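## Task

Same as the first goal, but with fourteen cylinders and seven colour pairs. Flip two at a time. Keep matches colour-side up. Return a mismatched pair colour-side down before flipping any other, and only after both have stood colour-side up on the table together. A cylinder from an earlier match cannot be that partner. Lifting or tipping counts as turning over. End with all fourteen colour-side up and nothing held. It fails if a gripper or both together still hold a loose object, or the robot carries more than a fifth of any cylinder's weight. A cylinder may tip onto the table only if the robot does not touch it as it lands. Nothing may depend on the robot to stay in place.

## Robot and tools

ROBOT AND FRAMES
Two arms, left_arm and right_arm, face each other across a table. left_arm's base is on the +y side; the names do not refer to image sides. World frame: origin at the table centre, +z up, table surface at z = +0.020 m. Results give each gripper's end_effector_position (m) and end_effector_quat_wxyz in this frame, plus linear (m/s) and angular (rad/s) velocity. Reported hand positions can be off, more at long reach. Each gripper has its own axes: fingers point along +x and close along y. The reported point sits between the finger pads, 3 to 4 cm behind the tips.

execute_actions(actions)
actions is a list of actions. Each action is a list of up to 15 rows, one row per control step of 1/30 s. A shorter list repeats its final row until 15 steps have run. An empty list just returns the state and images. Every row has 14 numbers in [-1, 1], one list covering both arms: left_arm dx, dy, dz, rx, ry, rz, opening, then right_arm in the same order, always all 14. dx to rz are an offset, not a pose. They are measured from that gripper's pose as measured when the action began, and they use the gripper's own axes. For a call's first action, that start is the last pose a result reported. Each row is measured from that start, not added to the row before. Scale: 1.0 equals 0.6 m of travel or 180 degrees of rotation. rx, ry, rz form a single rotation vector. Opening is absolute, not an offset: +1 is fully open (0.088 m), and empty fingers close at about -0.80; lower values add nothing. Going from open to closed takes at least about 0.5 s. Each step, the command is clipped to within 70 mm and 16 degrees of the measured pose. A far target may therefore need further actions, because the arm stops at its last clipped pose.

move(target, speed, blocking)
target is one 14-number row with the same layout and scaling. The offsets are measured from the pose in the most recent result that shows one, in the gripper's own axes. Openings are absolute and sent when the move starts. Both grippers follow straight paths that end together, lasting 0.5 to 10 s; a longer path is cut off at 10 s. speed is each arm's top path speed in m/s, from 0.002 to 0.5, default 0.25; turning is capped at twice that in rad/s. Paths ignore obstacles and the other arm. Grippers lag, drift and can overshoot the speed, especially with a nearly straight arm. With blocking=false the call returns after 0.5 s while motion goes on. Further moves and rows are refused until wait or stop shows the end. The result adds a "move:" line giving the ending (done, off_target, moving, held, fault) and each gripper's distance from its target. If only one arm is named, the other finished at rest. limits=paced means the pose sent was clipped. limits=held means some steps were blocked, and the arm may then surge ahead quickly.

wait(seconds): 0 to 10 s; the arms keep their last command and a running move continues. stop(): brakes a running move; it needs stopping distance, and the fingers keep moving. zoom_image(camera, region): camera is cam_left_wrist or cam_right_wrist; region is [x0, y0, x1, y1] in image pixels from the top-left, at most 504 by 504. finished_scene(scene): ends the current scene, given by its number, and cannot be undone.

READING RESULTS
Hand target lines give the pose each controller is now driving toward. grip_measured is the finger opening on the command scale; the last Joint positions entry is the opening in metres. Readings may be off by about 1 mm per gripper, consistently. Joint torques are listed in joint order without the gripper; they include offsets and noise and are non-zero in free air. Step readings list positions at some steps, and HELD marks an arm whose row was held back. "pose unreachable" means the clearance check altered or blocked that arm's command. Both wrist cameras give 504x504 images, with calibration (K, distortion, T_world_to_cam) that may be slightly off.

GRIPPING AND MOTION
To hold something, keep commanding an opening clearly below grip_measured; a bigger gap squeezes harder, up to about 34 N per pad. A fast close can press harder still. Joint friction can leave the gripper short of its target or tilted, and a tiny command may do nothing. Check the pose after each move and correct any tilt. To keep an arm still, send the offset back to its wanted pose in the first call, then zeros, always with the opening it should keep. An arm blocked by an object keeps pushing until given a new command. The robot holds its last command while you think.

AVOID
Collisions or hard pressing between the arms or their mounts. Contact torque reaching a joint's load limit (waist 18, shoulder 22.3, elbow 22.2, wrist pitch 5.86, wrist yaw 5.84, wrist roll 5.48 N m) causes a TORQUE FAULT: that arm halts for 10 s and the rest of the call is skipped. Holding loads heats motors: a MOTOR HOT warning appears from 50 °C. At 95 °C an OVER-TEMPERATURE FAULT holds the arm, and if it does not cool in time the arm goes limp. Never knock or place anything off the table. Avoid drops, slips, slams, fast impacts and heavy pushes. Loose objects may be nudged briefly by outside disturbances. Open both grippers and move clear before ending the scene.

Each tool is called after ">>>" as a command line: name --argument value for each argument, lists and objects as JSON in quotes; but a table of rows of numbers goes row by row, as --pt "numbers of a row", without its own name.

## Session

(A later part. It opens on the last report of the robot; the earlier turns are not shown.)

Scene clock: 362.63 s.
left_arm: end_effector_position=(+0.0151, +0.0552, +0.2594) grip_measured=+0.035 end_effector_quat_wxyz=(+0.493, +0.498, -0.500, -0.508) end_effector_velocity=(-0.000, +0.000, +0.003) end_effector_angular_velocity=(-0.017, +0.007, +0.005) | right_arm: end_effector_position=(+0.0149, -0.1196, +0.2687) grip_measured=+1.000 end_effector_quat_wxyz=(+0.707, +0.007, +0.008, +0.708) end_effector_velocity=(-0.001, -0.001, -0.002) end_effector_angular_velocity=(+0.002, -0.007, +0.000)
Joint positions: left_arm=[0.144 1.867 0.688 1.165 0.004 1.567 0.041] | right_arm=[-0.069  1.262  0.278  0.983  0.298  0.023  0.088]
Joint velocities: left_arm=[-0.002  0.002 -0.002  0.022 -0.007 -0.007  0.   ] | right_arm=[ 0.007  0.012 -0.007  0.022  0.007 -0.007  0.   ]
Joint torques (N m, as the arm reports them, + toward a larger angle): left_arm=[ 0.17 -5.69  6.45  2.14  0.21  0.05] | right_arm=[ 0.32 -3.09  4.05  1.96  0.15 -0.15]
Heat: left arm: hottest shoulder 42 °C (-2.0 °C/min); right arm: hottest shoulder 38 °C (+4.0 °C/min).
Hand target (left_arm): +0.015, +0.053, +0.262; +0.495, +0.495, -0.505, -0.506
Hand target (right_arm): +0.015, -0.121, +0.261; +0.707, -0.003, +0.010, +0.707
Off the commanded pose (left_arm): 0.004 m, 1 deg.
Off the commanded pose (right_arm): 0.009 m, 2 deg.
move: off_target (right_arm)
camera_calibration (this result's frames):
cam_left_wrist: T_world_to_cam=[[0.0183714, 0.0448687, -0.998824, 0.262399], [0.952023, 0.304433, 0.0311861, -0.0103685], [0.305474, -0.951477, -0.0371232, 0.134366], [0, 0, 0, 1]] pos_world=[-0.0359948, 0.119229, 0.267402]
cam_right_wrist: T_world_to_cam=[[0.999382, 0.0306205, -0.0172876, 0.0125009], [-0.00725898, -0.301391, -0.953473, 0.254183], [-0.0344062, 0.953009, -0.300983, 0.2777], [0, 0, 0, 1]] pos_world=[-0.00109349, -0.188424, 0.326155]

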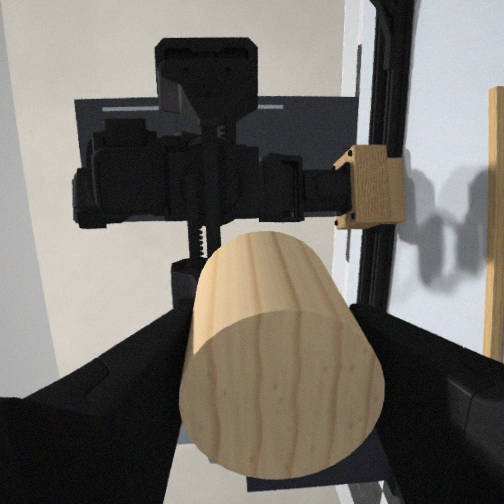

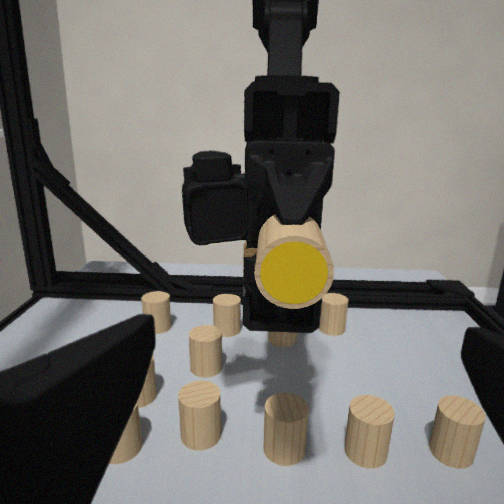

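>>> move --target '[0.105,0.011,0,0,0,0.003,-0.3, 0.098,0,-0.005,-0.008,0,0,1]' --speed 0.1

>>> move --target '[0,0,0,0,0,0,-0.3, 0,0,0,0,0,0,-0.3]'

>>> move --target '[0,0,0,0,0,0,1, 0,0,0,0,0,0,-0.3]'

>>> move --target '[-0.1,0,0,0,0,0,1, -0.1,0,0,0,0,0,-0.3]' --speed 0.15

>>> move --target '[-0.092,-0.16,-0.29,0,0,-0.497,0.8, -0.248,-0.208,-0.172,0,0.506,0,-0.3]' --speed 0.3

Scene clock: 367.07 s.
left_arm: end_effector_position=(+0.0143, -0.0051, +0.2635) grip_measured=+0.034 end_effector_quat_wxyz=(+0.494, +0.497, -0.501, -0.508) end_effector_velocity=(-0.000, -0.001, +0.000) end_effector_angular_velocity=(+0.003, +0.022, +0.005) | right_arm: end_effector_position=(+0.0148, -0.0640, +0.2652) grip_measured=+1.000 end_effector_quat_wxyz=(+0.707, +0.000, +0.002, +0.707) end_effector_velocity=(+0.001, +0.002, +0.002) end_effector_angular_velocity=(+0.007, +0.024, -0.000)
Joint positions: left_arm=[0.144 2.022 0.957 1.056 0.005 1.567 0.041] | right_arm=[-0.134  1.529  0.458  1.068  0.233  0.004  0.088]
Joint velocities: left_arm=[-0.002  0.002  0.007 -0.007 -0.007 -0.022 -0.   ] | right_arm=[-0.007  0.007  0.007  0.007 -0.007  0.022  0.   ]
Joint torques (N m, as the arm reports them, + toward a larger angle): left_arm=[ 0.   -6.98  6.99  1.72  0.03 -0.03] | right_arm=[-0.12 -4.5   6.73  2.   -0.1  -0.16]
Heat: left arm: hottest shoulder 42 °C (-1.0 °C/min); right arm: hottest shoulder 37 °C (+3.0 °C/min).
Hand target (left_arm): +0.014, -0.008, +0.265; +0.496, +0.496, -0.502, -0.506
Hand target (right_arm): +0.015, -0.061, +0.266; +0.707, -0.001, -0.001, +0.708
Off the commanded pose (left_arm): 0.003 m, 0 deg.
Off the commanded pose (right_arm): 0.003 m, 0 deg.
move: done
camera_calibration (this result's frames):
cam_left_wrist: T_world_to_cam=[[0.018329, 0.0406705, -0.999004, 0.269236], [0.952141, 0.304197, 0.0298534, 0.00899851], [0.305109, -0.95174, -0.0331484, 0.0763955], [0, 0, 0, 1]] pos_world=[-0.0368116, 0.0590214, 0.271231]
cam_right_wrist: T_world_to_cam=[[0.999551, 0.0298816, 0.00201513, 0.00567406], [0.0109736, -0.302804, -0.95299, 0.267091], [-0.0278666, 0.952584, -0.302996, 0.224139], [0, 0, 0, 1]] pos_world=[-0.00235646, -0.132805, 0.322437]

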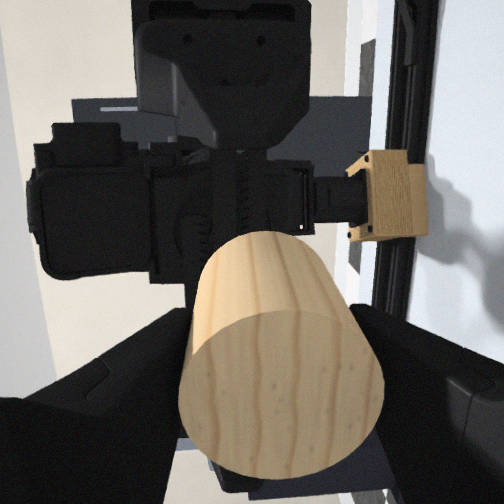

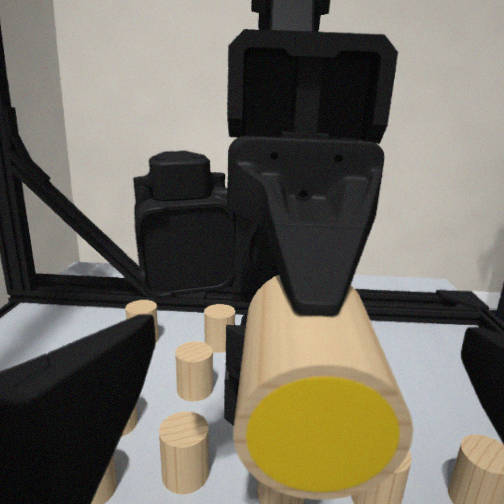

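Scene clock: 367.57 s.
left_arm: end_effector_position=(+0.0137, -0.0050, +0.2634) grip_measured=+0.034 end_effector_quat_wxyz=(+0.494, +0.496, -0.501, -0.508) end_effector_velocity=(-0.003, +0.002, +0.002) end_effector_angular_velocity=(-0.007, -0.007, -0.000) | right_arm: end_effector_position=(+0.0153, -0.0640, +0.2651) grip_measured=+0.022 end_effector_quat_wxyz=(+0.707, -0.000, +0.002, +0.707) end_effector_velocity=(+0.000, -0.001, -0.007) end_effector_angular_velocity=(-0.026, -0.043, +0.005)
Joint positions: left_arm=[0.143 2.022 0.957 1.056 0.006 1.566 0.041] | right_arm=[-0.135  1.529  0.458  1.068  0.234  0.004  0.04 ]
Joint velocities: left_arm=[-0.007 -0.007 -0.007  0.007 -0.007  0.007 -0.   ] | right_arm=[-0.002 -0.002 -0.007 -0.022 -0.007 -0.037 -0.   ]
Joint torques (N m, as the arm reports them, + toward a larger angle): left_arm=[ 0.03 -7.84  5.83  1.77 -0.06 -0.03] | right_arm=[ 0.17 -5.69  5.43  1.82 -0.04 -0.03]
Heat: left arm: hottest shoulder 42 °C (-1.0 °C/min); right arm: hottest shoulder 37 °C (+3.0 °C/min).
Hand target (left_arm): +0.014, -0.005, +0.263; +0.494, +0.497, -0.501, -0.508
Hand target (right_arm): +0.015, -0.064, +0.265; +0.707, -0.000, +0.002, +0.707
Off the commanded pose (left_arm): 0.001 m, 0 deg.
Off the commanded pose (right_arm): 0.000 m, 0 deg.
move: done
camera_calibration (this result's frames):
cam_left_wrist: T_world_to_cam=[[0.0180207, 0.0410241, -0.998996, 0.269166], [0.95273, 0.302373, 0.0296032, 0.00959156], [0.303283, -0.952307, -0.0336359, 0.0767274], [0, 0, 0, 1]] pos_world=[-0.0372589, 0.0591254, 0.271193]
cam_right_wrist: T_world_to_cam=[[0.999606, 0.0279758, 0.00209588, 0.0050649], [0.0104829, -0.303177, -0.952876, 0.266926], [-0.026022, 0.952523, -0.303351, 0.224102], [0, 0, 0, 1]] pos_world=[-0.00202946, -0.132678, 0.322318]

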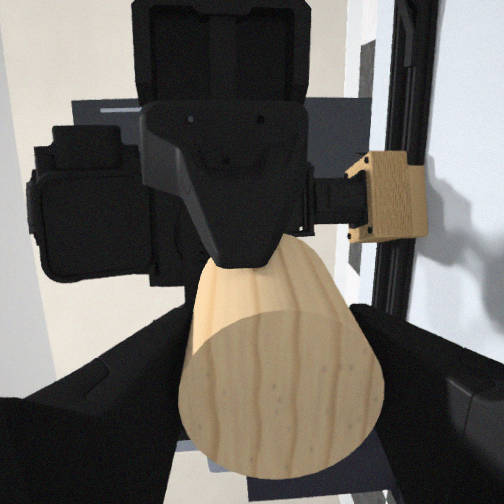

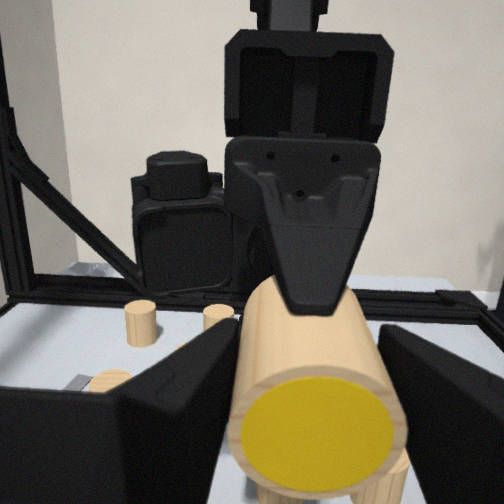

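Scene clock: 368.27 s.
left_arm: end_effector_position=(+0.0137, -0.0050, +0.2634) grip_measured=+1.000 end_effector_quat_wxyz=(+0.494, +0.496, -0.501, -0.508) end_effector_velocity=(-0.000, +0.001, +0.002) end_effector_angular_velocity=(-0.007, -0.007, +0.005) | right_arm: end_effector_position=(+0.0153, -0.0640, +0.2651) grip_measured=+0.022 end_effector_quat_wxyz=(+0.707, -0.000, +0.002, +0.707) end_effector_velocity=(+0.004, +0.001, +0.003) end_effector_angular_velocity=(+0.012, -0.005, -0.015)
Joint positions: left_arm=[0.143 2.022 0.957 1.056 0.006 1.566 0.088] | right_arm=[-0.135  1.529  0.458  1.068  0.234  0.004  0.04 ]
Joint velocities: left_arm=[-0.002 -0.002 -0.002  0.007 -0.007  0.007  0.   ] | right_arm=[-0.007 -0.002  0.002  0.007  0.007 -0.007  0.   ]
Joint torques (N m, as the arm reports them, + toward a larger angle): left_arm=[-0.05 -7.77  5.81  1.75 -0.01 -0.05] | right_arm=[ 0.07 -5.63  5.41  1.82  0.    0.  ]
Heat: left arm: hottest shoulder 42 °C (-1.0 °C/min); right arm: hottest shoulder 37 °C (+3.0 °C/min).
Hand target (left_arm): +0.014, -0.005, +0.263; +0.494, +0.496, -0.502, -0.508
Hand target (right_arm): +0.015, -0.064, +0.265; +0.707, -0.000, +0.002, +0.707
Off the commanded pose (left_arm): 0.000 m, 0 deg.
Off the commanded pose (right_arm): 0.000 m, 0 deg.
move: done
camera_calibration (this result's frames):
cam_left_wrist: T_world_to_cam=[[0.0180207, 0.0410241, -0.998996, 0.269166], [0.95273, 0.302373, 0.0296032, 0.00959156], [0.303283, -0.952307, -0.0336359, 0.0767274], [0, 0, 0, 1]] pos_world=[-0.0372589, 0.0591254, 0.271193]
cam_right_wrist: T_world_to_cam=[[0.999606, 0.0279758, 0.00209588, 0.0050649], [0.0104829, -0.303177, -0.952876, 0.266926], [-0.026022, 0.952523, -0.303351, 0.224102], [0, 0, 0, 1]] pos_world=[-0.00202946, -0.132678, 0.322318]

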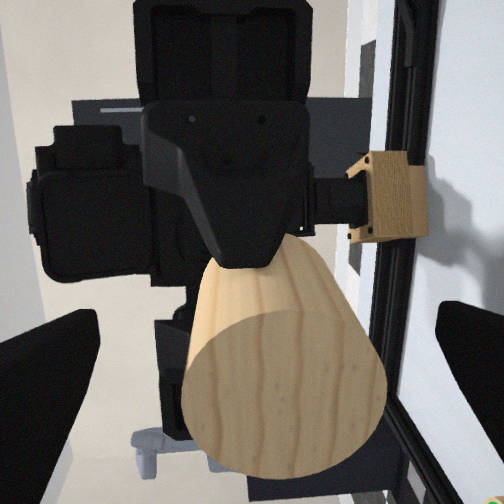

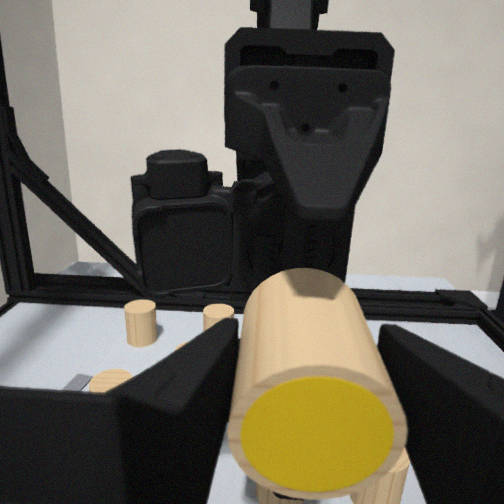

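Scene clock: 369.17 s.
left_arm: end_effector_position=(+0.0145, +0.0528, +0.2601) grip_measured=+1.000 end_effector_quat_wxyz=(+0.491, +0.499, -0.499, -0.511) end_effector_velocity=(+0.000, +0.003, -0.001) end_effector_angular_velocity=(+0.007, +0.007, -0.005) | right_arm: end_effector_position=(+0.0150, -0.1209, +0.2676) grip_measured=+0.022 end_effector_quat_wxyz=(+0.707, +0.002, +0.001, +0.707) end_effector_velocity=(+0.001, -0.004, +0.001) end_effector_angular_velocity=(+0.002, +0.008, +0.005)
Joint positions: left_arm=[0.143 1.866 0.701 1.146 0.006 1.566 0.088] | right_arm=[-0.065  1.265  0.27   0.997  0.304  0.004  0.04 ]
Joint velocities: left_arm=[ 0.002 -0.012 -0.012 -0.007  0.007 -0.007  0.   ] | right_arm=[-0.002 -0.022 -0.012 -0.007 -0.007  0.007 -0.   ]
Joint torques (N m, as the arm reports them, + toward a larger angle): left_arm=[ 0.11 -7.72  4.76  2.04  0.02 -0.03] | right_arm=[ 0.06 -4.71  4.2   1.76  0.08  0.02]
Heat: left arm: hottest shoulder 42 °C (-1.0 °C/min); right arm: hottest shoulder 37 °C (+3.0 °C/min).
Hand target (left_arm): +0.015, +0.055, +0.264; +0.494, +0.496, -0.502, -0.508
Hand target (right_arm): +0.015, -0.124, +0.265; +0.708, +0.000, +0.002, +0.707
Off the commanded pose (left_arm): 0.004 m, 1 deg.
Off the commanded pose (right_arm): 0.004 m, 0 deg.
move: done
camera_calibration (this result's frames):
cam_left_wrist: T_world_to_cam=[[0.0181572, 0.0509294, -0.998537, 0.262805], [0.952726, 0.302063, 0.0327306, -0.0093577], [0.303289, -0.951926, -0.0430371, 0.133887], [0, 0, 0, 1]] pos_world=[-0.0364629, 0.116893, 0.268488]
cam_right_wrist: T_world_to_cam=[[0.999598, 0.0283496, 0.000955559, 0.00730421], [0.00938106, -0.298607, -0.95433, 0.253044], [-0.0267695, 0.953955, -0.298752, 0.278015], [0, 0, 0, 1]] pos_world=[-0.00223276, -0.18986, 0.324538]

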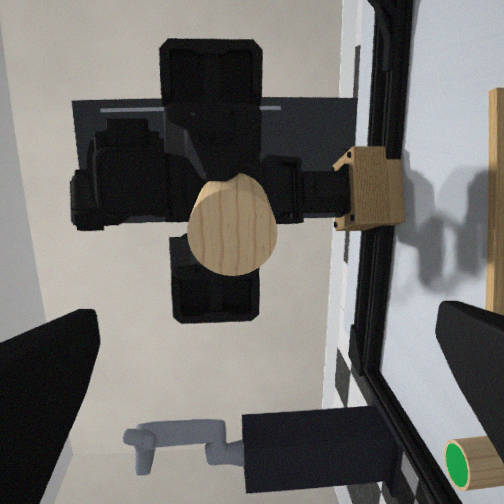

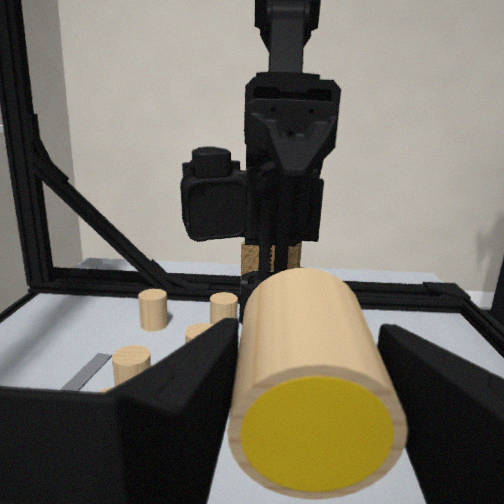

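Scene clock: 372.30 s.
left_arm: end_effector_position=(+0.1873, +0.1070, +0.1659) grip_measured=+0.800 end_effector_quat_wxyz=(-0.004, +0.704, -0.003, -0.710) end_effector_velocity=(+0.004, +0.001, +0.006) end_effector_angular_velocity=(+0.015, -0.018, +0.024) | right_arm: end_effector_position=(+0.1382, -0.2712, +0.1631) grip_measured=+0.022 end_effector_quat_wxyz=(+0.500, -0.503, +0.506, +0.491) end_effector_velocity=(-0.000, -0.002, -0.001) end_effector_angular_velocity=(-0.009, +0.011, -0.000)
Joint positions: left_arm=[ 0.541  2.293  1.945 -1.227  0.008  1.965  0.078] | right_arm=[-0.706  1.317  0.826 -1.095  0.011 -0.326  0.04 ]
Joint velocities: left_arm=[ 0.002  0.007  0.037 -0.037 -0.022 -0.022 -0.   ] | right_arm=[-0.007  0.002 -0.002 -0.007 -0.007 -0.007  0.   ]
Joint torques (N m, as the arm reports them, + toward a larger angle): left_arm=[ 0.15 -8.3   7.   -0.04 -0.15  0.12] | right_arm=[-0.05 -3.23  6.99 -0.07  0.09 -0.17]
Heat: left arm: hottest shoulder 42 °C (-1.0 °C/min); right arm: hottest shoulder 36 °C (+2.0 °C/min).
Hand target (left_arm): +0.189, +0.106, +0.164; -0.007, +0.706, -0.001, -0.709
Hand target (right_arm): +0.140, -0.269, +0.165; +0.500, -0.505, +0.504, +0.491
Off the commanded pose (left_arm): 0.002 m, 1 deg.
Off the commanded pose (right_arm): 0.002 m, 1 deg.
move: done
camera_calibration (this result's frames):
cam_left_wrist: T_world_to_cam=[[0.0316838, 0.998949, 0.0331084, -0.112258], [0.948925, -0.0404676, 0.312897, -0.196338], [0.313908, 0.0215036, -0.94921, 0.173168], [0, 0, 0, 1]] pos_world=[0.135508, 0.100471, 0.229523]
cam_right_wrist: T_world_to_cam=[[0.9997, -0.00707448, -0.0234294, -0.117192], [0.000705645, -0.948582, 0.316532, -0.275044], [-0.024464, -0.316454, -0.948292, 0.154622], [0, 0, 0, 1]] pos_world=[0.121134, -0.2128, 0.230941]

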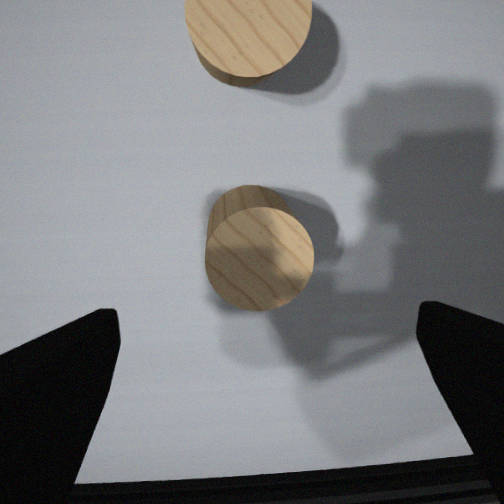

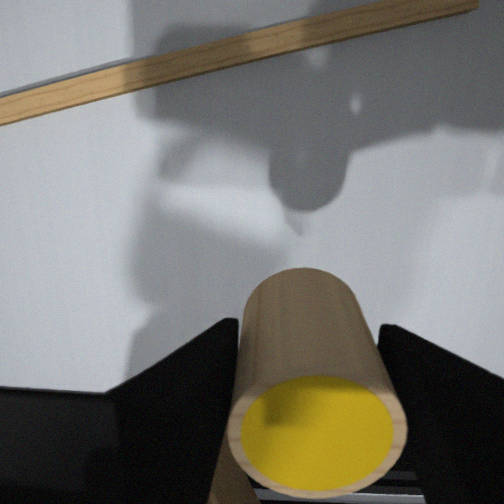

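>>> move --target '[0.14,-0.005,-0.002,0,0,0,0.8, 0.148,0,0.02,0,-0.003,0,-0.3]' --speed 0.06

>>> move --target '[0,0,0,0,0,0,-0.3, 0,0,0,0,0,0,0.8]'

>>> move --target '[-0.13,0,0,0,0,0,-0.3, -0.145,0,0,0,0,0,0.8]' --speed 0.15

>>> move --target '[-0.175,0.095,0.287,0,0,0.505,-0.3, -0.165,0.206,0.235,0,-0.497,0,1]' --speed 0.3

Scene clock: 376.93 s.
left_arm: end_effector_position=(+0.1878, +0.1085, +0.0869) grip_measured=+0.800 end_effector_quat_wxyz=(-0.000, +0.706, -0.006, -0.709) end_effector_velocity=(-0.002, -0.000, -0.001) end_effector_angular_velocity=(+0.001, -0.008, +0.015) | right_arm: end_effector_position=(+0.1406, -0.2586, +0.0793) grip_measured=+0.022 end_effector_quat_wxyz=(+0.506, -0.500, +0.498, +0.495) end_effector_velocity=(+0.001, -0.003, -0.000) end_effector_angular_velocity=(-0.009, -0.005, +0.005)
Joint positions: left_arm=[ 0.543  2.362  1.741 -0.944  0.007  1.966  0.078] | right_arm=[-0.697  1.52   0.621 -0.665  0.011 -0.32   0.04 ]
Joint velocities: left_arm=[-0.007 -0.002 -0.007  0.007 -0.007 -0.022 -0.   ] | right_arm=[-0.002 -0.002 -0.002 -0.007  0.007 -0.007  0.   ]
Joint torques (N m, as the arm reports them, + toward a larger angle): left_arm=[ 0.21 -8.47  5.    0.37  0.08  0.1 ] | right_arm=[ 0.33 -3.42  3.13  1.11 -0.13  0.21]
Heat: left arm: hottest shoulder 43 °C (+0.0 °C/min); right arm: hottest shoulder 36 °C (+2.0 °C/min).
Hand target (left_arm): +0.188, +0.111, +0.082; -0.004, +0.704, -0.003, -0.710
Hand target (right_arm): +0.139, -0.261, +0.074; +0.502, -0.500, +0.503, +0.494
Off the commanded pose (left_arm): 0.005 m, 1 deg.
Off the commanded pose (right_arm): 0.006 m, 1 deg.
move: done
camera_calibration (this result's frames):
cam_left_wrist: T_world_to_cam=[[0.0304197, 0.999253, 0.0238391, -0.110114], [0.947636, -0.0364174, 0.317268, -0.172674], [0.317899, 0.0129396, -0.948036, 0.098053], [0, 0, 0, 1]] pos_world=[0.135811, 0.102474, 0.150367]
cam_right_wrist: T_world_to_cam=[[0.999853, -0.00363092, -0.0167608, -0.121117], [0.0015283, -0.954577, 0.29796, -0.236797], [-0.0170814, -0.297942, -0.954431, 0.0833974], [0, 0, 0, 1]] pos_world=[0.122886, -0.201633, 0.148123]

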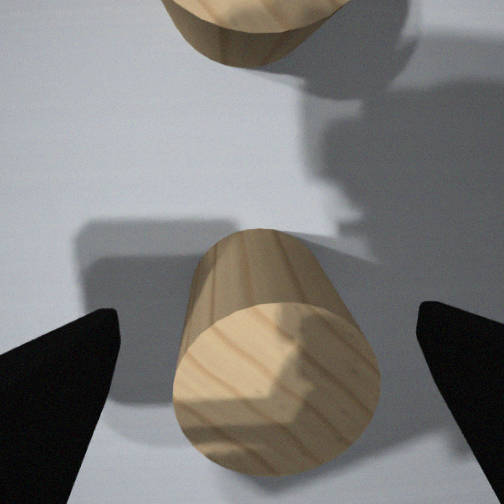

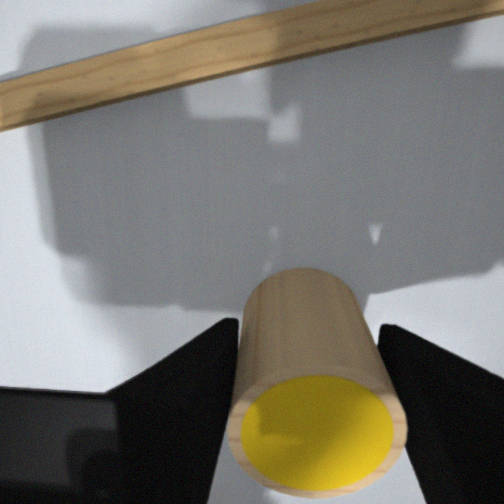

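Scene clock: 377.63 s.
left_arm: end_effector_position=(+0.1877, +0.1085, +0.0869) grip_measured=+0.038 end_effector_quat_wxyz=(-0.000, +0.705, -0.006, -0.709) end_effector_velocity=(+0.001, +0.004, -0.001) end_effector_angular_velocity=(+0.020, -0.016, +0.005) | right_arm: end_effector_position=(+0.1407, -0.2582, +0.0793) grip_measured=+0.799 end_effector_quat_wxyz=(+0.506, -0.500, +0.498, +0.496) end_effector_velocity=(-0.001, -0.002, -0.001) end_effector_angular_velocity=(-0.009, +0.011, +0.005)
Joint positions: left_arm=[ 0.543  2.362  1.741 -0.945  0.008  1.966  0.041] | right_arm=[-0.697  1.52   0.621 -0.664  0.01  -0.32   0.078]
Joint velocities: left_arm=[-0.002 -0.002 -0.007 -0.007 -0.022 -0.007 -0.   ] | right_arm=[-0.002  0.002 -0.002 -0.007 -0.007 -0.007  0.001]
Joint torques (N m, as the arm reports them, + toward a larger angle): left_arm=[ 0.01 -9.39  5.59  0.22  0.02  0.  ] | right_arm=[ 0.05 -4.75  4.53 -0.04  0.   -0.02]
Heat: left arm: hottest shoulder 43 °C (+0.0 °C/min); right arm: hottest shoulder 35 °C (+1.0 °C/min).
Hand target (left_arm): +0.188, +0.108, +0.087; -0.000, +0.706, -0.006, -0.709
Hand target (right_arm): +0.141, -0.259, +0.079; +0.506, -0.500, +0.498, +0.495
Off the commanded pose (left_arm): 0.000 m, 0 deg.
Off the commanded pose (right_arm): 0.000 m, 0 deg.
move: done
camera_calibration (this result's frames):
cam_left_wrist: T_world_to_cam=[[0.0308149, 0.999236, 0.0240316, -0.110256], [0.947779, -0.0368469, 0.316793, -0.172531], [0.317436, 0.0130147, -0.94819, 0.0981713], [0, 0, 0, 1]] pos_world=[0.135755, 0.102537, 0.150391]
cam_right_wrist: T_world_to_cam=[[0.999857, -0.00359604, -0.016514, -0.121206], [0.00145558, -0.95515, 0.296119, -0.236396], [-0.0168382, -0.296101, -0.955008, 0.0840109], [0, 0, 0, 1]] pos_world=[0.122948, -0.201354, 0.148231]

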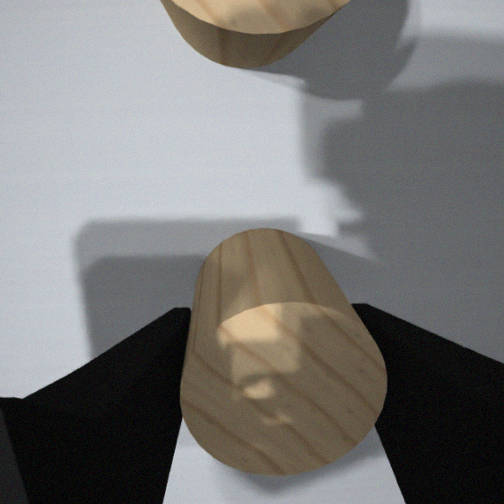

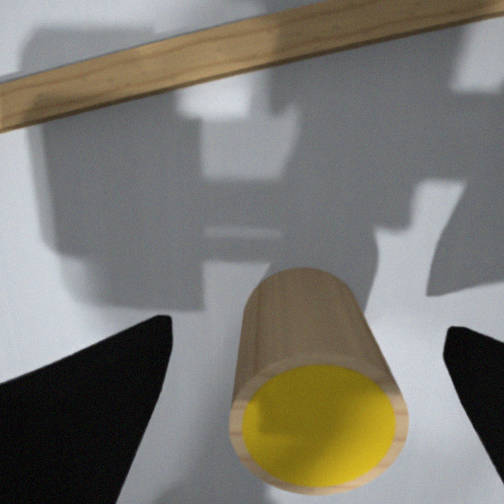

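Scene clock: 378.67 s.
left_arm: end_effector_position=(+0.1866, +0.1114, +0.1559) grip_measured=+0.037 end_effector_quat_wxyz=(-0.008, +0.702, +0.001, -0.712) end_effector_velocity=(-0.000, +0.000, +0.005) end_effector_angular_velocity=(+0.005, -0.005, -0.039) | right_arm: end_effector_position=(+0.1395, -0.2610, +0.1619) grip_measured=+0.800 end_effector_quat_wxyz=(+0.501, -0.502, +0.502, +0.494) end_effector_velocity=(-0.001, -0.002, +0.003) end_effector_angular_velocity=(-0.005, +0.010, +0.019)
Joint positions: left_arm=[ 0.543  2.291  1.902 -1.198  0.008  1.966  0.041] | right_arm=[-0.695  1.353  0.848 -1.073  0.01  -0.32   0.078]
Joint velocities: left_arm=[-0.002 -0.002  0.017 -0.022 -0.007  0.037 -0.   ] | right_arm=[-0.002 -0.007  0.007 -0.022 -0.007 -0.022  0.   ]
Joint torques (N m, as the arm reports them, + toward a larger angle): left_arm=[  0.02 -10.62   7.11  -0.06   0.05   0.05] | right_arm=[ 0.33 -5.1   6.91 -0.03 -0.01  0.09]
Heat: left arm: hottest shoulder 44 °C (+1.0 °C/min); right arm: hottest shoulder 35 °C (+1.0 °C/min).
Hand target (left_arm): +0.188, +0.109, +0.165; -0.000, +0.705, -0.006, -0.709
Hand target (right_arm): +0.140, -0.258, +0.166; +0.507, -0.500, +0.498, +0.496
Off the commanded pose (left_arm): 0.009 m, 1 deg.
Off the commanded pose (right_arm): 0.005 m, 1 deg.
move: off_target (left_arm)
camera_calibration (this result's frames):
cam_left_wrist: T_world_to_cam=[[0.0310996, 0.998536, 0.0442459, -0.117912], [0.950384, -0.0432501, 0.308058, -0.191587], [0.309521, 0.0324701, -0.950338, 0.163625], [0, 0, 0, 1]] pos_world=[0.135103, 0.10414, 0.219736]
cam_right_wrist: T_world_to_cam=[[0.99977, -0.00271785, -0.0212569, -0.117628], [0.00399623, -0.950881, 0.309531, -0.264974], [-0.0210541, -0.309545, -0.950652, 0.158384], [0, 0, 0, 1]] pos_world=[0.121994, -0.203252, 0.230085]

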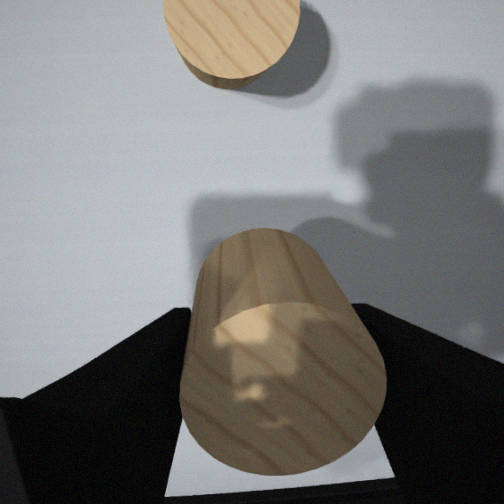

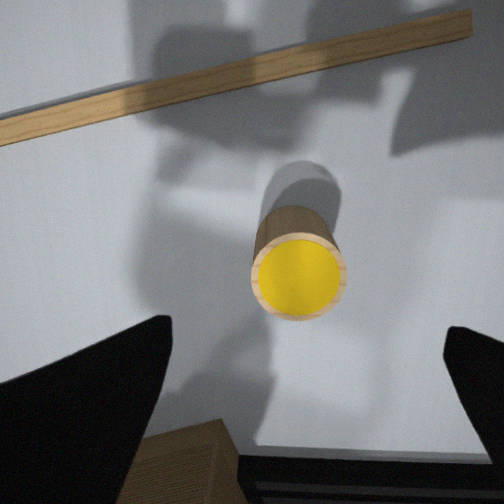

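Scene clock: 381.87 s.
left_arm: end_effector_position=(+0.0150, +0.0554, +0.2657) grip_measured=+0.035 end_effector_quat_wxyz=(+0.499, +0.491, -0.504, -0.506) end_effector_velocity=(-0.000, +0.000, -0.003) end_effector_angular_velocity=(+0.003, +0.007, +0.015) | right_arm: end_effector_position=(+0.0154, -0.1179, +0.2668) grip_measured=+1.000 end_effector_quat_wxyz=(+0.707, +0.006, +0.007, +0.707) end_effector_velocity=(-0.002, -0.000, -0.002) end_effector_angular_velocity=(+0.002, +0.008, +0.010)
Joint positions: left_arm=[0.145 1.858 0.69  1.175 0.008 1.562 0.041] | right_arm=[-0.073  1.28   0.279  1.001  0.295  0.018  0.088]
Joint velocities: left_arm=[-0.007  0.007 -0.002  0.007 -0.022 -0.007  0.   ] | right_arm=[ 0.002  0.012 -0.007  0.022 -0.007  0.007  0.   ]
Joint torques (N m, as the arm reports them, + toward a larger angle): left_arm=[-0.36 -5.67  4.88  2.14 -0.22 -0.13] | right_arm=[ 0.37 -3.23  4.04  1.97  0.1  -0.2 ]
Heat: left arm: hottest shoulder 44 °C (+1.0 °C/min); right arm: hottest shoulder 35 °C (+0.0 °C/min).
Hand target (left_arm): +0.015, +0.056, +0.263; +0.500, +0.492, -0.501, -0.507
Hand target (right_arm): +0.015, -0.120, +0.259; +0.707, -0.005, +0.009, +0.707
Off the commanded pose (left_arm): 0.003 m, 1 deg.
Off the commanded pose (right_arm): 0.008 m, 2 deg.
move: done
camera_calibration (this result's frames):
cam_left_wrist: T_world_to_cam=[[0.0128772, 0.0258686, -0.999582, 0.270039], [0.952971, 0.302393, 0.0201025, -0.00742998], [0.302786, -0.952832, -0.0207581, 0.130605], [0, 0, 0, 1]] pos_world=[-0.0359423, 0.119706, 0.272787]
cam_right_wrist: T_world_to_cam=[[0.99948, 0.0294813, -0.013097, 0.0106604], [-0.00360464, -0.301382, -0.953497, 0.252862], [-0.0320575, 0.953048, -0.301119, 0.275539], [0, 0, 0, 1]] pos_world=[-0.000910234, -0.186708, 0.324213]

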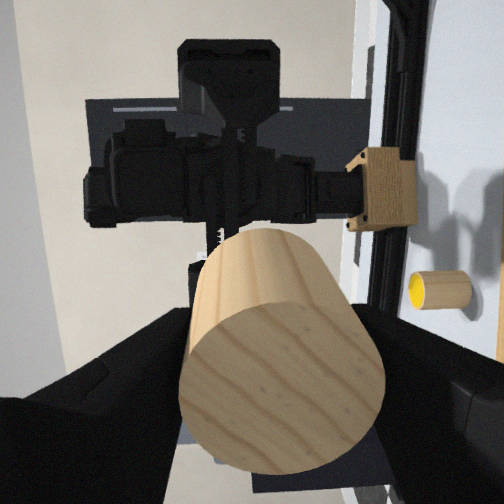

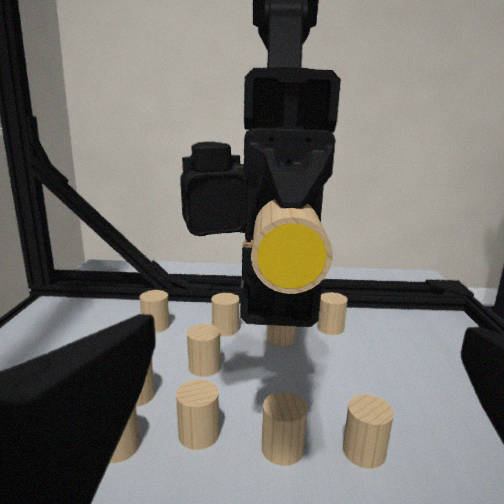

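>>> move --target '[0.105,0,0,0,0,0,-0.3, 0.095,0,-0.001,-0.007,0,0,1]' --speed 0.1

>>> move --target '[0,0,0,0,0,0,-0.3, 0,0,0,0,0,0,-0.3]'

>>> move --target '[0,0,0,0,0,0,1, 0,0,0,0,0,0,-0.3]'

>>> move --target '[-0.1,0,0,0,0,0,1, -0.1,0,0,0,0,0,-0.3]' --speed 0.15

>>> move --target '[-0.295,-0.165,0.148,0,0,-0.497,0.8, -0.215,-0.35,-0.172,0,0.503,0,-0.3]' --speed 0.3

Scene clock: 385.97 s.
left_arm: end_effector_position=(+0.0141, -0.0049, +0.2652) grip_measured=+0.034 end_effector_quat_wxyz=(+0.498, +0.492, -0.503, -0.507) end_effector_velocity=(-0.003, -0.002, -0.002) end_effector_angular_velocity=(+0.007, +0.007, -0.000) | right_arm: end_effector_position=(+0.0153, -0.0641, +0.2655) grip_measured=+1.000 end_effector_quat_wxyz=(+0.707, -0.000, +0.002, +0.707) end_effector_velocity=(+0.001, +0.002, -0.005) end_effector_angular_velocity=(-0.021, -0.012, +0.000)
Joint positions: left_arm=[0.144 2.024 0.956 1.071 0.007 1.561 0.041] | right_arm=[-0.136  1.526  0.458  1.065  0.232  0.002  0.088]
Joint velocities: left_arm=[-0.007  0.007  0.007 -0.007 -0.007 -0.007 -0.   ] | right_arm=[-0.007  0.007  0.007 -0.022 -0.007 -0.007  0.   ]
Joint torques (N m, as the arm reports them, + toward a larger angle): left_arm=[-0.11 -7.03  7.03  1.69 -0.02 -0.03] | right_arm=[-0.18 -4.42  6.8   1.96 -0.1  -0.16]
Heat: left arm: hottest shoulder 44 °C (+1.0 °C/min); right arm: hottest shoulder 35 °C (+0.0 °C/min).
Hand target (left_arm): +0.014, -0.008, +0.266; +0.499, +0.491, -0.504, -0.506
Hand target (right_arm): +0.015, -0.061, +0.266; +0.707, -0.002, -0.001, +0.707
Off the commanded pose (left_arm): 0.003 m, 0 deg.
Off the commanded pose (right_arm): 0.003 m, 0 deg.
move: done
camera_calibration (this result's frames):
cam_left_wrist: T_world_to_cam=[[0.012537, 0.0293076, -0.999492, 0.271076], [0.952979, 0.302321, 0.0208184, 0.0114576], [0.302777, -0.952756, -0.0241393, 0.0743239], [0, 0, 0, 1]] pos_world=[-0.0368209, 0.0594041, 0.272494]
cam_right_wrist: T_world_to_cam=[[0.999571, 0.0291231, 0.00323414, 0.00477531], [0.011916, -0.303166, -0.952863, 0.267306], [-0.0267698, 0.952492, -0.303383, 0.224447], [0, 0, 0, 1]] pos_world=[-0.00195003, -0.132885, 0.322784]

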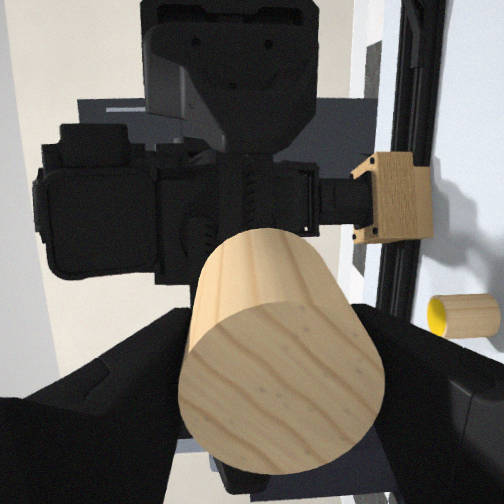

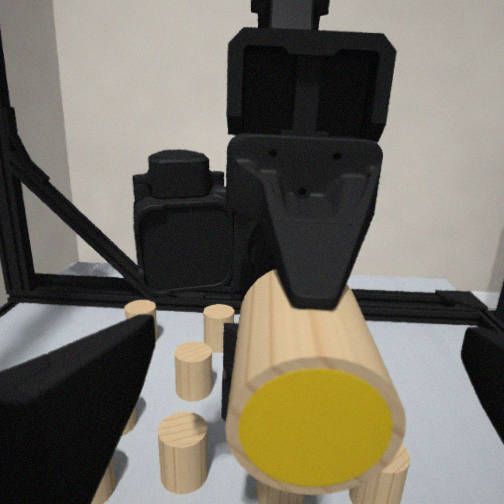

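Scene clock: 386.47 s.
left_arm: end_effector_position=(+0.0143, -0.0049, +0.2649) grip_measured=+0.034 end_effector_quat_wxyz=(+0.498, +0.492, -0.503, -0.506) end_effector_velocity=(-0.005, +0.002, -0.000) end_effector_angular_velocity=(-0.002, +0.007, -0.015) | right_arm: end_effector_position=(+0.0151, -0.0641, +0.2655) grip_measured=+0.021 end_effector_quat_wxyz=(+0.707, -0.001, +0.001, +0.708) end_effector_velocity=(-0.000, -0.000, +0.002) end_effector_angular_velocity=(+0.007, -0.006, +0.005)
Joint positions: left_arm=[0.145 2.025 0.956 1.071 0.007 1.562 0.041] | right_arm=[-0.135  1.526  0.458  1.065  0.232  0.002  0.04 ]
Joint velocities: left_arm=[-0.007 -0.002 -0.007  0.007  0.007 -0.007 -0.   ] | right_arm=[-0.002 -0.002 -0.002  0.007 -0.007 -0.007  0.   ]
Joint torques (N m, as the arm reports them, + toward a larger angle): left_arm=[-0.16 -7.82  5.7   1.79  0.03 -0.03] | right_arm=[ 0.03 -5.68  5.39  1.82  0.03  0.01]
Heat: left arm: hottest shoulder 44 °C (+1.0 °C/min); right arm: hottest shoulder 35 °C (+0.0 °C/min).
Hand target (left_arm): +0.014, -0.005, +0.265; +0.498, +0.492, -0.503, -0.507
Hand target (right_arm): +0.015, -0.064, +0.265; +0.707, -0.001, +0.002, +0.707
Off the commanded pose (left_arm): 0.000 m, 0 deg.
Off the commanded pose (right_arm): 0.000 m, 0 deg.
move: done
camera_calibration (this result's frames):
cam_left_wrist: T_world_to_cam=[[0.0132853, 0.0300651, -0.99946, 0.270782], [0.952731, 0.303033, 0.0217798, 0.0109779], [0.303524, -0.952506, -0.0246181, 0.0743338], [0, 0, 0, 1]] pos_world=[-0.0366185, 0.0593356, 0.272227]
cam_right_wrist: T_world_to_cam=[[0.999534, 0.0302693, 0.00399448, 0.00491797], [0.0129884, -0.303152, -0.952854, 0.267235], [-0.0276312, 0.952461, -0.303404, 0.224431], [0, 0, 0, 1]] pos_world=[-0.00218531, -0.132898, 0.32271]

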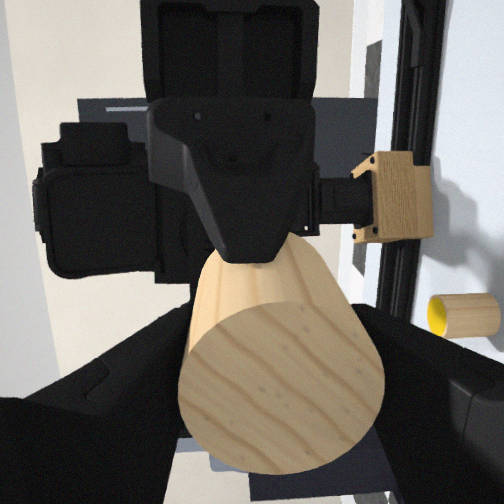

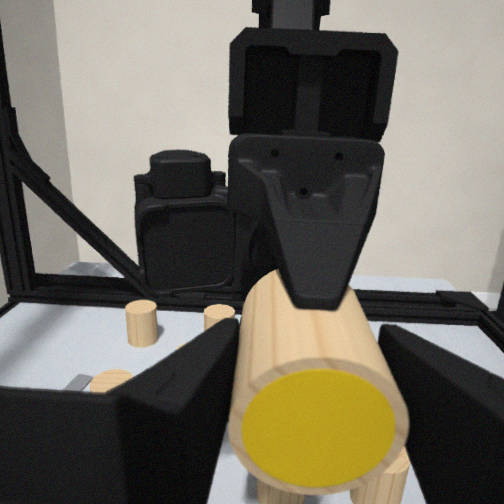

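Scene clock: 387.17 s.
left_arm: end_effector_position=(+0.0143, -0.0049, +0.2649) grip_measured=+1.000 end_effector_quat_wxyz=(+0.498, +0.492, -0.503, -0.506) end_effector_velocity=(+0.002, +0.001, -0.005) end_effector_angular_velocity=(+0.022, +0.007, +0.020) | right_arm: end_effector_position=(+0.0151, -0.0642, +0.2656) grip_measured=+0.021 end_effector_quat_wxyz=(+0.707, -0.001, +0.001, +0.708) end_effector_velocity=(+0.000, -0.000, -0.002) end_effector_angular_velocity=(-0.007, -0.009, +0.005)
Joint positions: left_arm=[0.145 2.025 0.956 1.071 0.007 1.562 0.088] | right_arm=[-0.135  1.526  0.458  1.065  0.232  0.002  0.04 ]
Joint velocities: left_arm=[-0.002 -0.002 -0.002 -0.022 -0.022 -0.007  0.   ] | right_arm=[-0.002 -0.002 -0.002 -0.007 -0.007 -0.007 -0.   ]
Joint torques (N m, as the arm reports them, + toward a larger angle): left_arm=[-0.05 -7.74  5.78  1.73  0.   -0.04] | right_arm=[ 0.09 -5.65  5.4   1.84  0.02 -0.01]
Heat: left arm: hottest shoulder 44 °C (+1.0 °C/min); right arm: hottest shoulder 35 °C (+0.0 °C/min).
Hand target (left_arm): +0.014, -0.005, +0.265; +0.498, +0.492, -0.503, -0.506
Hand target (right_arm): +0.015, -0.064, +0.266; +0.707, -0.001, +0.001, +0.708
Off the commanded pose (left_arm): 0.000 m, 0 deg.
Off the commanded pose (right_arm): 0.000 m, 0 deg.
move: done
camera_calibration (this result's frames):
cam_left_wrist: T_world_to_cam=[[0.0132853, 0.0300651, -0.99946, 0.270782], [0.952731, 0.303033, 0.0217798, 0.0109779], [0.303524, -0.952506, -0.0246181, 0.0743338], [0, 0, 0, 1]] pos_world=[-0.0366185, 0.0593356, 0.272227]
cam_right_wrist: T_world_to_cam=[[0.999534, 0.0302678, 0.00391771, 0.00493175], [0.0129045, -0.302799, -0.952967, 0.267416], [-0.0276579, 0.952574, -0.303048, 0.224415], [0, 0, 0, 1]] pos_world=[-0.00217347, -0.132948, 0.322828]

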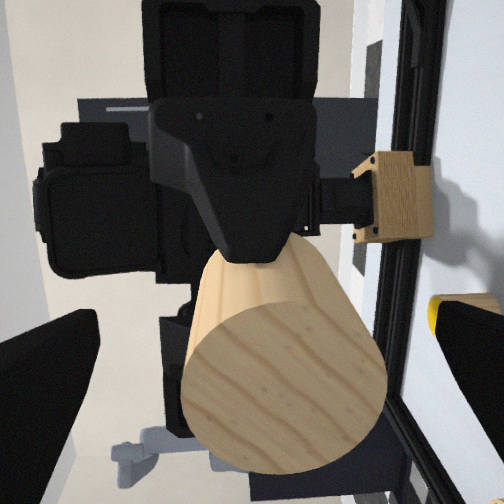

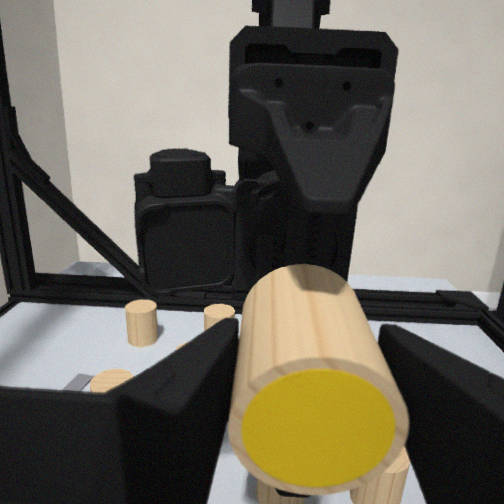

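Scene clock: 388.07 s.
left_arm: end_effector_position=(+0.0150, +0.0530, +0.2609) grip_measured=+1.000 end_effector_quat_wxyz=(+0.495, +0.495, -0.501, -0.509) end_effector_velocity=(-0.000, +0.003, -0.003) end_effector_angular_velocity=(+0.012, +0.007, +0.005) | right_arm: end_effector_position=(+0.0148, -0.1210, +0.2682) grip_measured=+0.021 end_effector_quat_wxyz=(+0.706, +0.002, +0.000, +0.708) end_effector_velocity=(+0.000, -0.002, -0.002) end_effector_angular_velocity=(-0.012, +0.004, +0.005)
Joint positions: left_arm=[0.145 1.871 0.698 1.165 0.007 1.562 0.088] | right_arm=[-0.066  1.261  0.271  0.992  0.3    0.002  0.04 ]
Joint velocities: left_arm=[-0.002 -0.007 -0.012 -0.007 -0.007 -0.007  0.   ] | right_arm=[-0.002 -0.017 -0.007 -0.022 -0.007  0.007 -0.   ]
Joint torques (N m, as the arm reports them, + toward a larger angle): left_arm=[ 0.04 -7.76  4.7   2.01  0.02 -0.07] | right_arm=[ 0.41 -4.61  4.32  1.72  0.15  0.01]
Heat: left arm: hottest shoulder 44 °C (+1.0 °C/min); right arm: hottest shoulder 35 °C (+0.0 °C/min).
Hand target (left_arm): +0.015, +0.055, +0.265; +0.498, +0.492, -0.503, -0.506
Hand target (right_arm): +0.015, -0.124, +0.266; +0.707, -0.001, +0.002, +0.708
Off the commanded pose (left_arm): 0.004 m, 1 deg.
Off the commanded pose (right_arm): 0.004 m, 0 deg.
move: done
camera_calibration (this result's frames):
cam_left_wrist: T_world_to_cam=[[0.0134067, 0.0399757, -0.999111, 0.264374], [0.952728, 0.302802, 0.0248999, -0.00796709], [0.303528, -0.952215, -0.0340264, 0.131638], [0, 0, 0, 1]] pos_world=[-0.0359097, 0.117191, 0.268817]
cam_right_wrist: T_world_to_cam=[[0.999515, 0.0310142, 0.00276707, 0.00728517], [0.011896, -0.298227, -0.954421, 0.253639], [-0.0287754, 0.953991, -0.298452, 0.278243], [0, 0, 0, 1]] pos_world=[-0.00229238, -0.190025, 0.325101]

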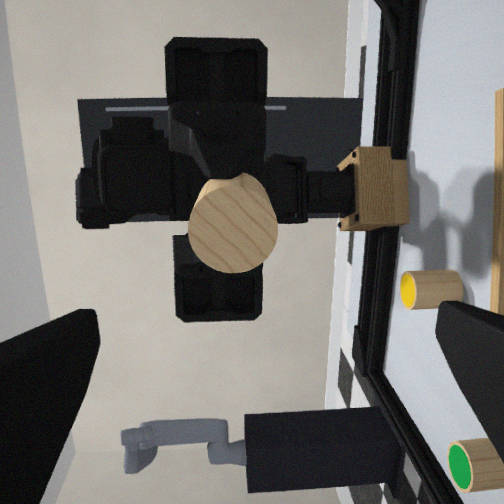

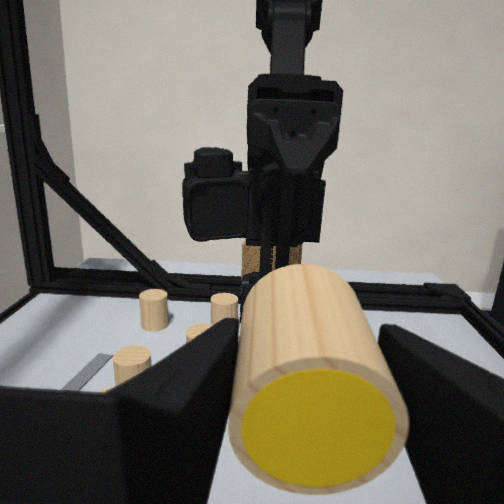

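Scene clock: 391.13 s.
left_arm: end_effector_position=(-0.0700, +0.2328, +0.1635) grip_measured=+0.800 end_effector_quat_wxyz=(-0.003, +0.703, -0.006, -0.711) end_effector_velocity=(+0.001, +0.003, -0.000) end_effector_angular_velocity=(+0.019, -0.014, +0.005) | right_arm: end_effector_position=(+0.2231, -0.2502, +0.1658) grip_measured=+0.022 end_effector_quat_wxyz=(+0.504, -0.501, +0.501, +0.494) end_effector_velocity=(+0.001, -0.005, -0.001) end_effector_angular_velocity=(-0.035, -0.002, +0.005)
Joint positions: left_arm=[-0.148  1.74   1.129 -0.953  0.009  1.278  0.078] | right_arm=[-0.998  1.535  1.022 -1.055  0.011 -0.621  0.04 ]
Joint velocities: left_arm=[-0.002  0.007  0.007 -0.022 -0.007 -0.007 -0.   ] | right_arm=[-0.002  0.012  0.007 -0.022  0.022 -0.007 -0.   ]
Joint torques (N m, as the arm reports them, + toward a larger angle): left_arm=[-0.24 -5.06  6.73  0.01  0.25 -0.08] | right_arm=[-0.31 -4.95  6.99 -0.02  0.1  -0.15]
Heat: left arm: hottest shoulder 43 °C (+1.0 °C/min); right arm: hottest elbow 35 °C (+0.0 °C/min).
Hand target (left_arm): -0.072, +0.232, +0.164; -0.004, +0.701, -0.004, -0.713
Hand target (right_arm): +0.226, -0.249, +0.166; +0.502, -0.504, +0.500, +0.493
Off the commanded pose (left_arm): 0.001 m, 0 deg.
Off the commanded pose (right_arm): 0.003 m, 1 deg.
move: done
camera_calibration (this result's frames):
cam_left_wrist: T_world_to_cam=[[0.0344382, 0.998999, 0.0285322, -0.228751], [0.949441, -0.0416172, 0.311176, 0.0541654], [0.312052, 0.0163733, -0.949924, 0.250173], [0, 0, 0, 1]] pos_world=[-0.121616, 0.22668, 0.227317]
cam_right_wrist: T_world_to_cam=[[0.999815, -0.00415288, -0.0187797, -0.201882], [0.00176279, -0.952515, 0.304486, -0.255255], [-0.0191524, -0.304463, -0.952332, 0.168404], [0, 0, 0, 1]] pos_world=[0.20552, -0.1927, 0.234307]

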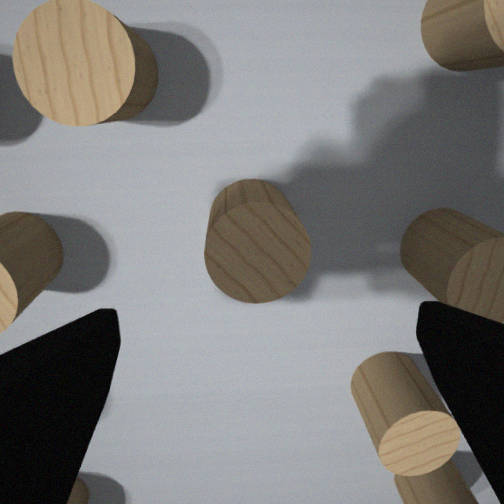

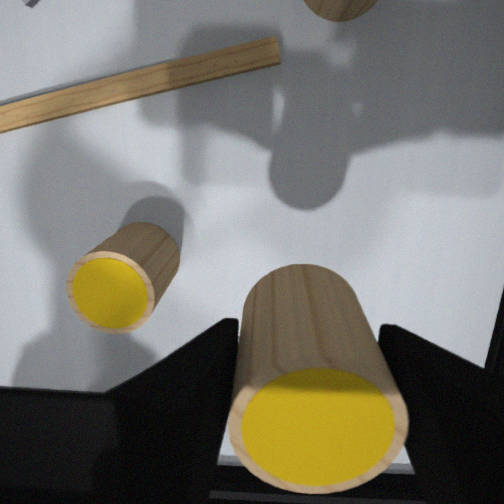

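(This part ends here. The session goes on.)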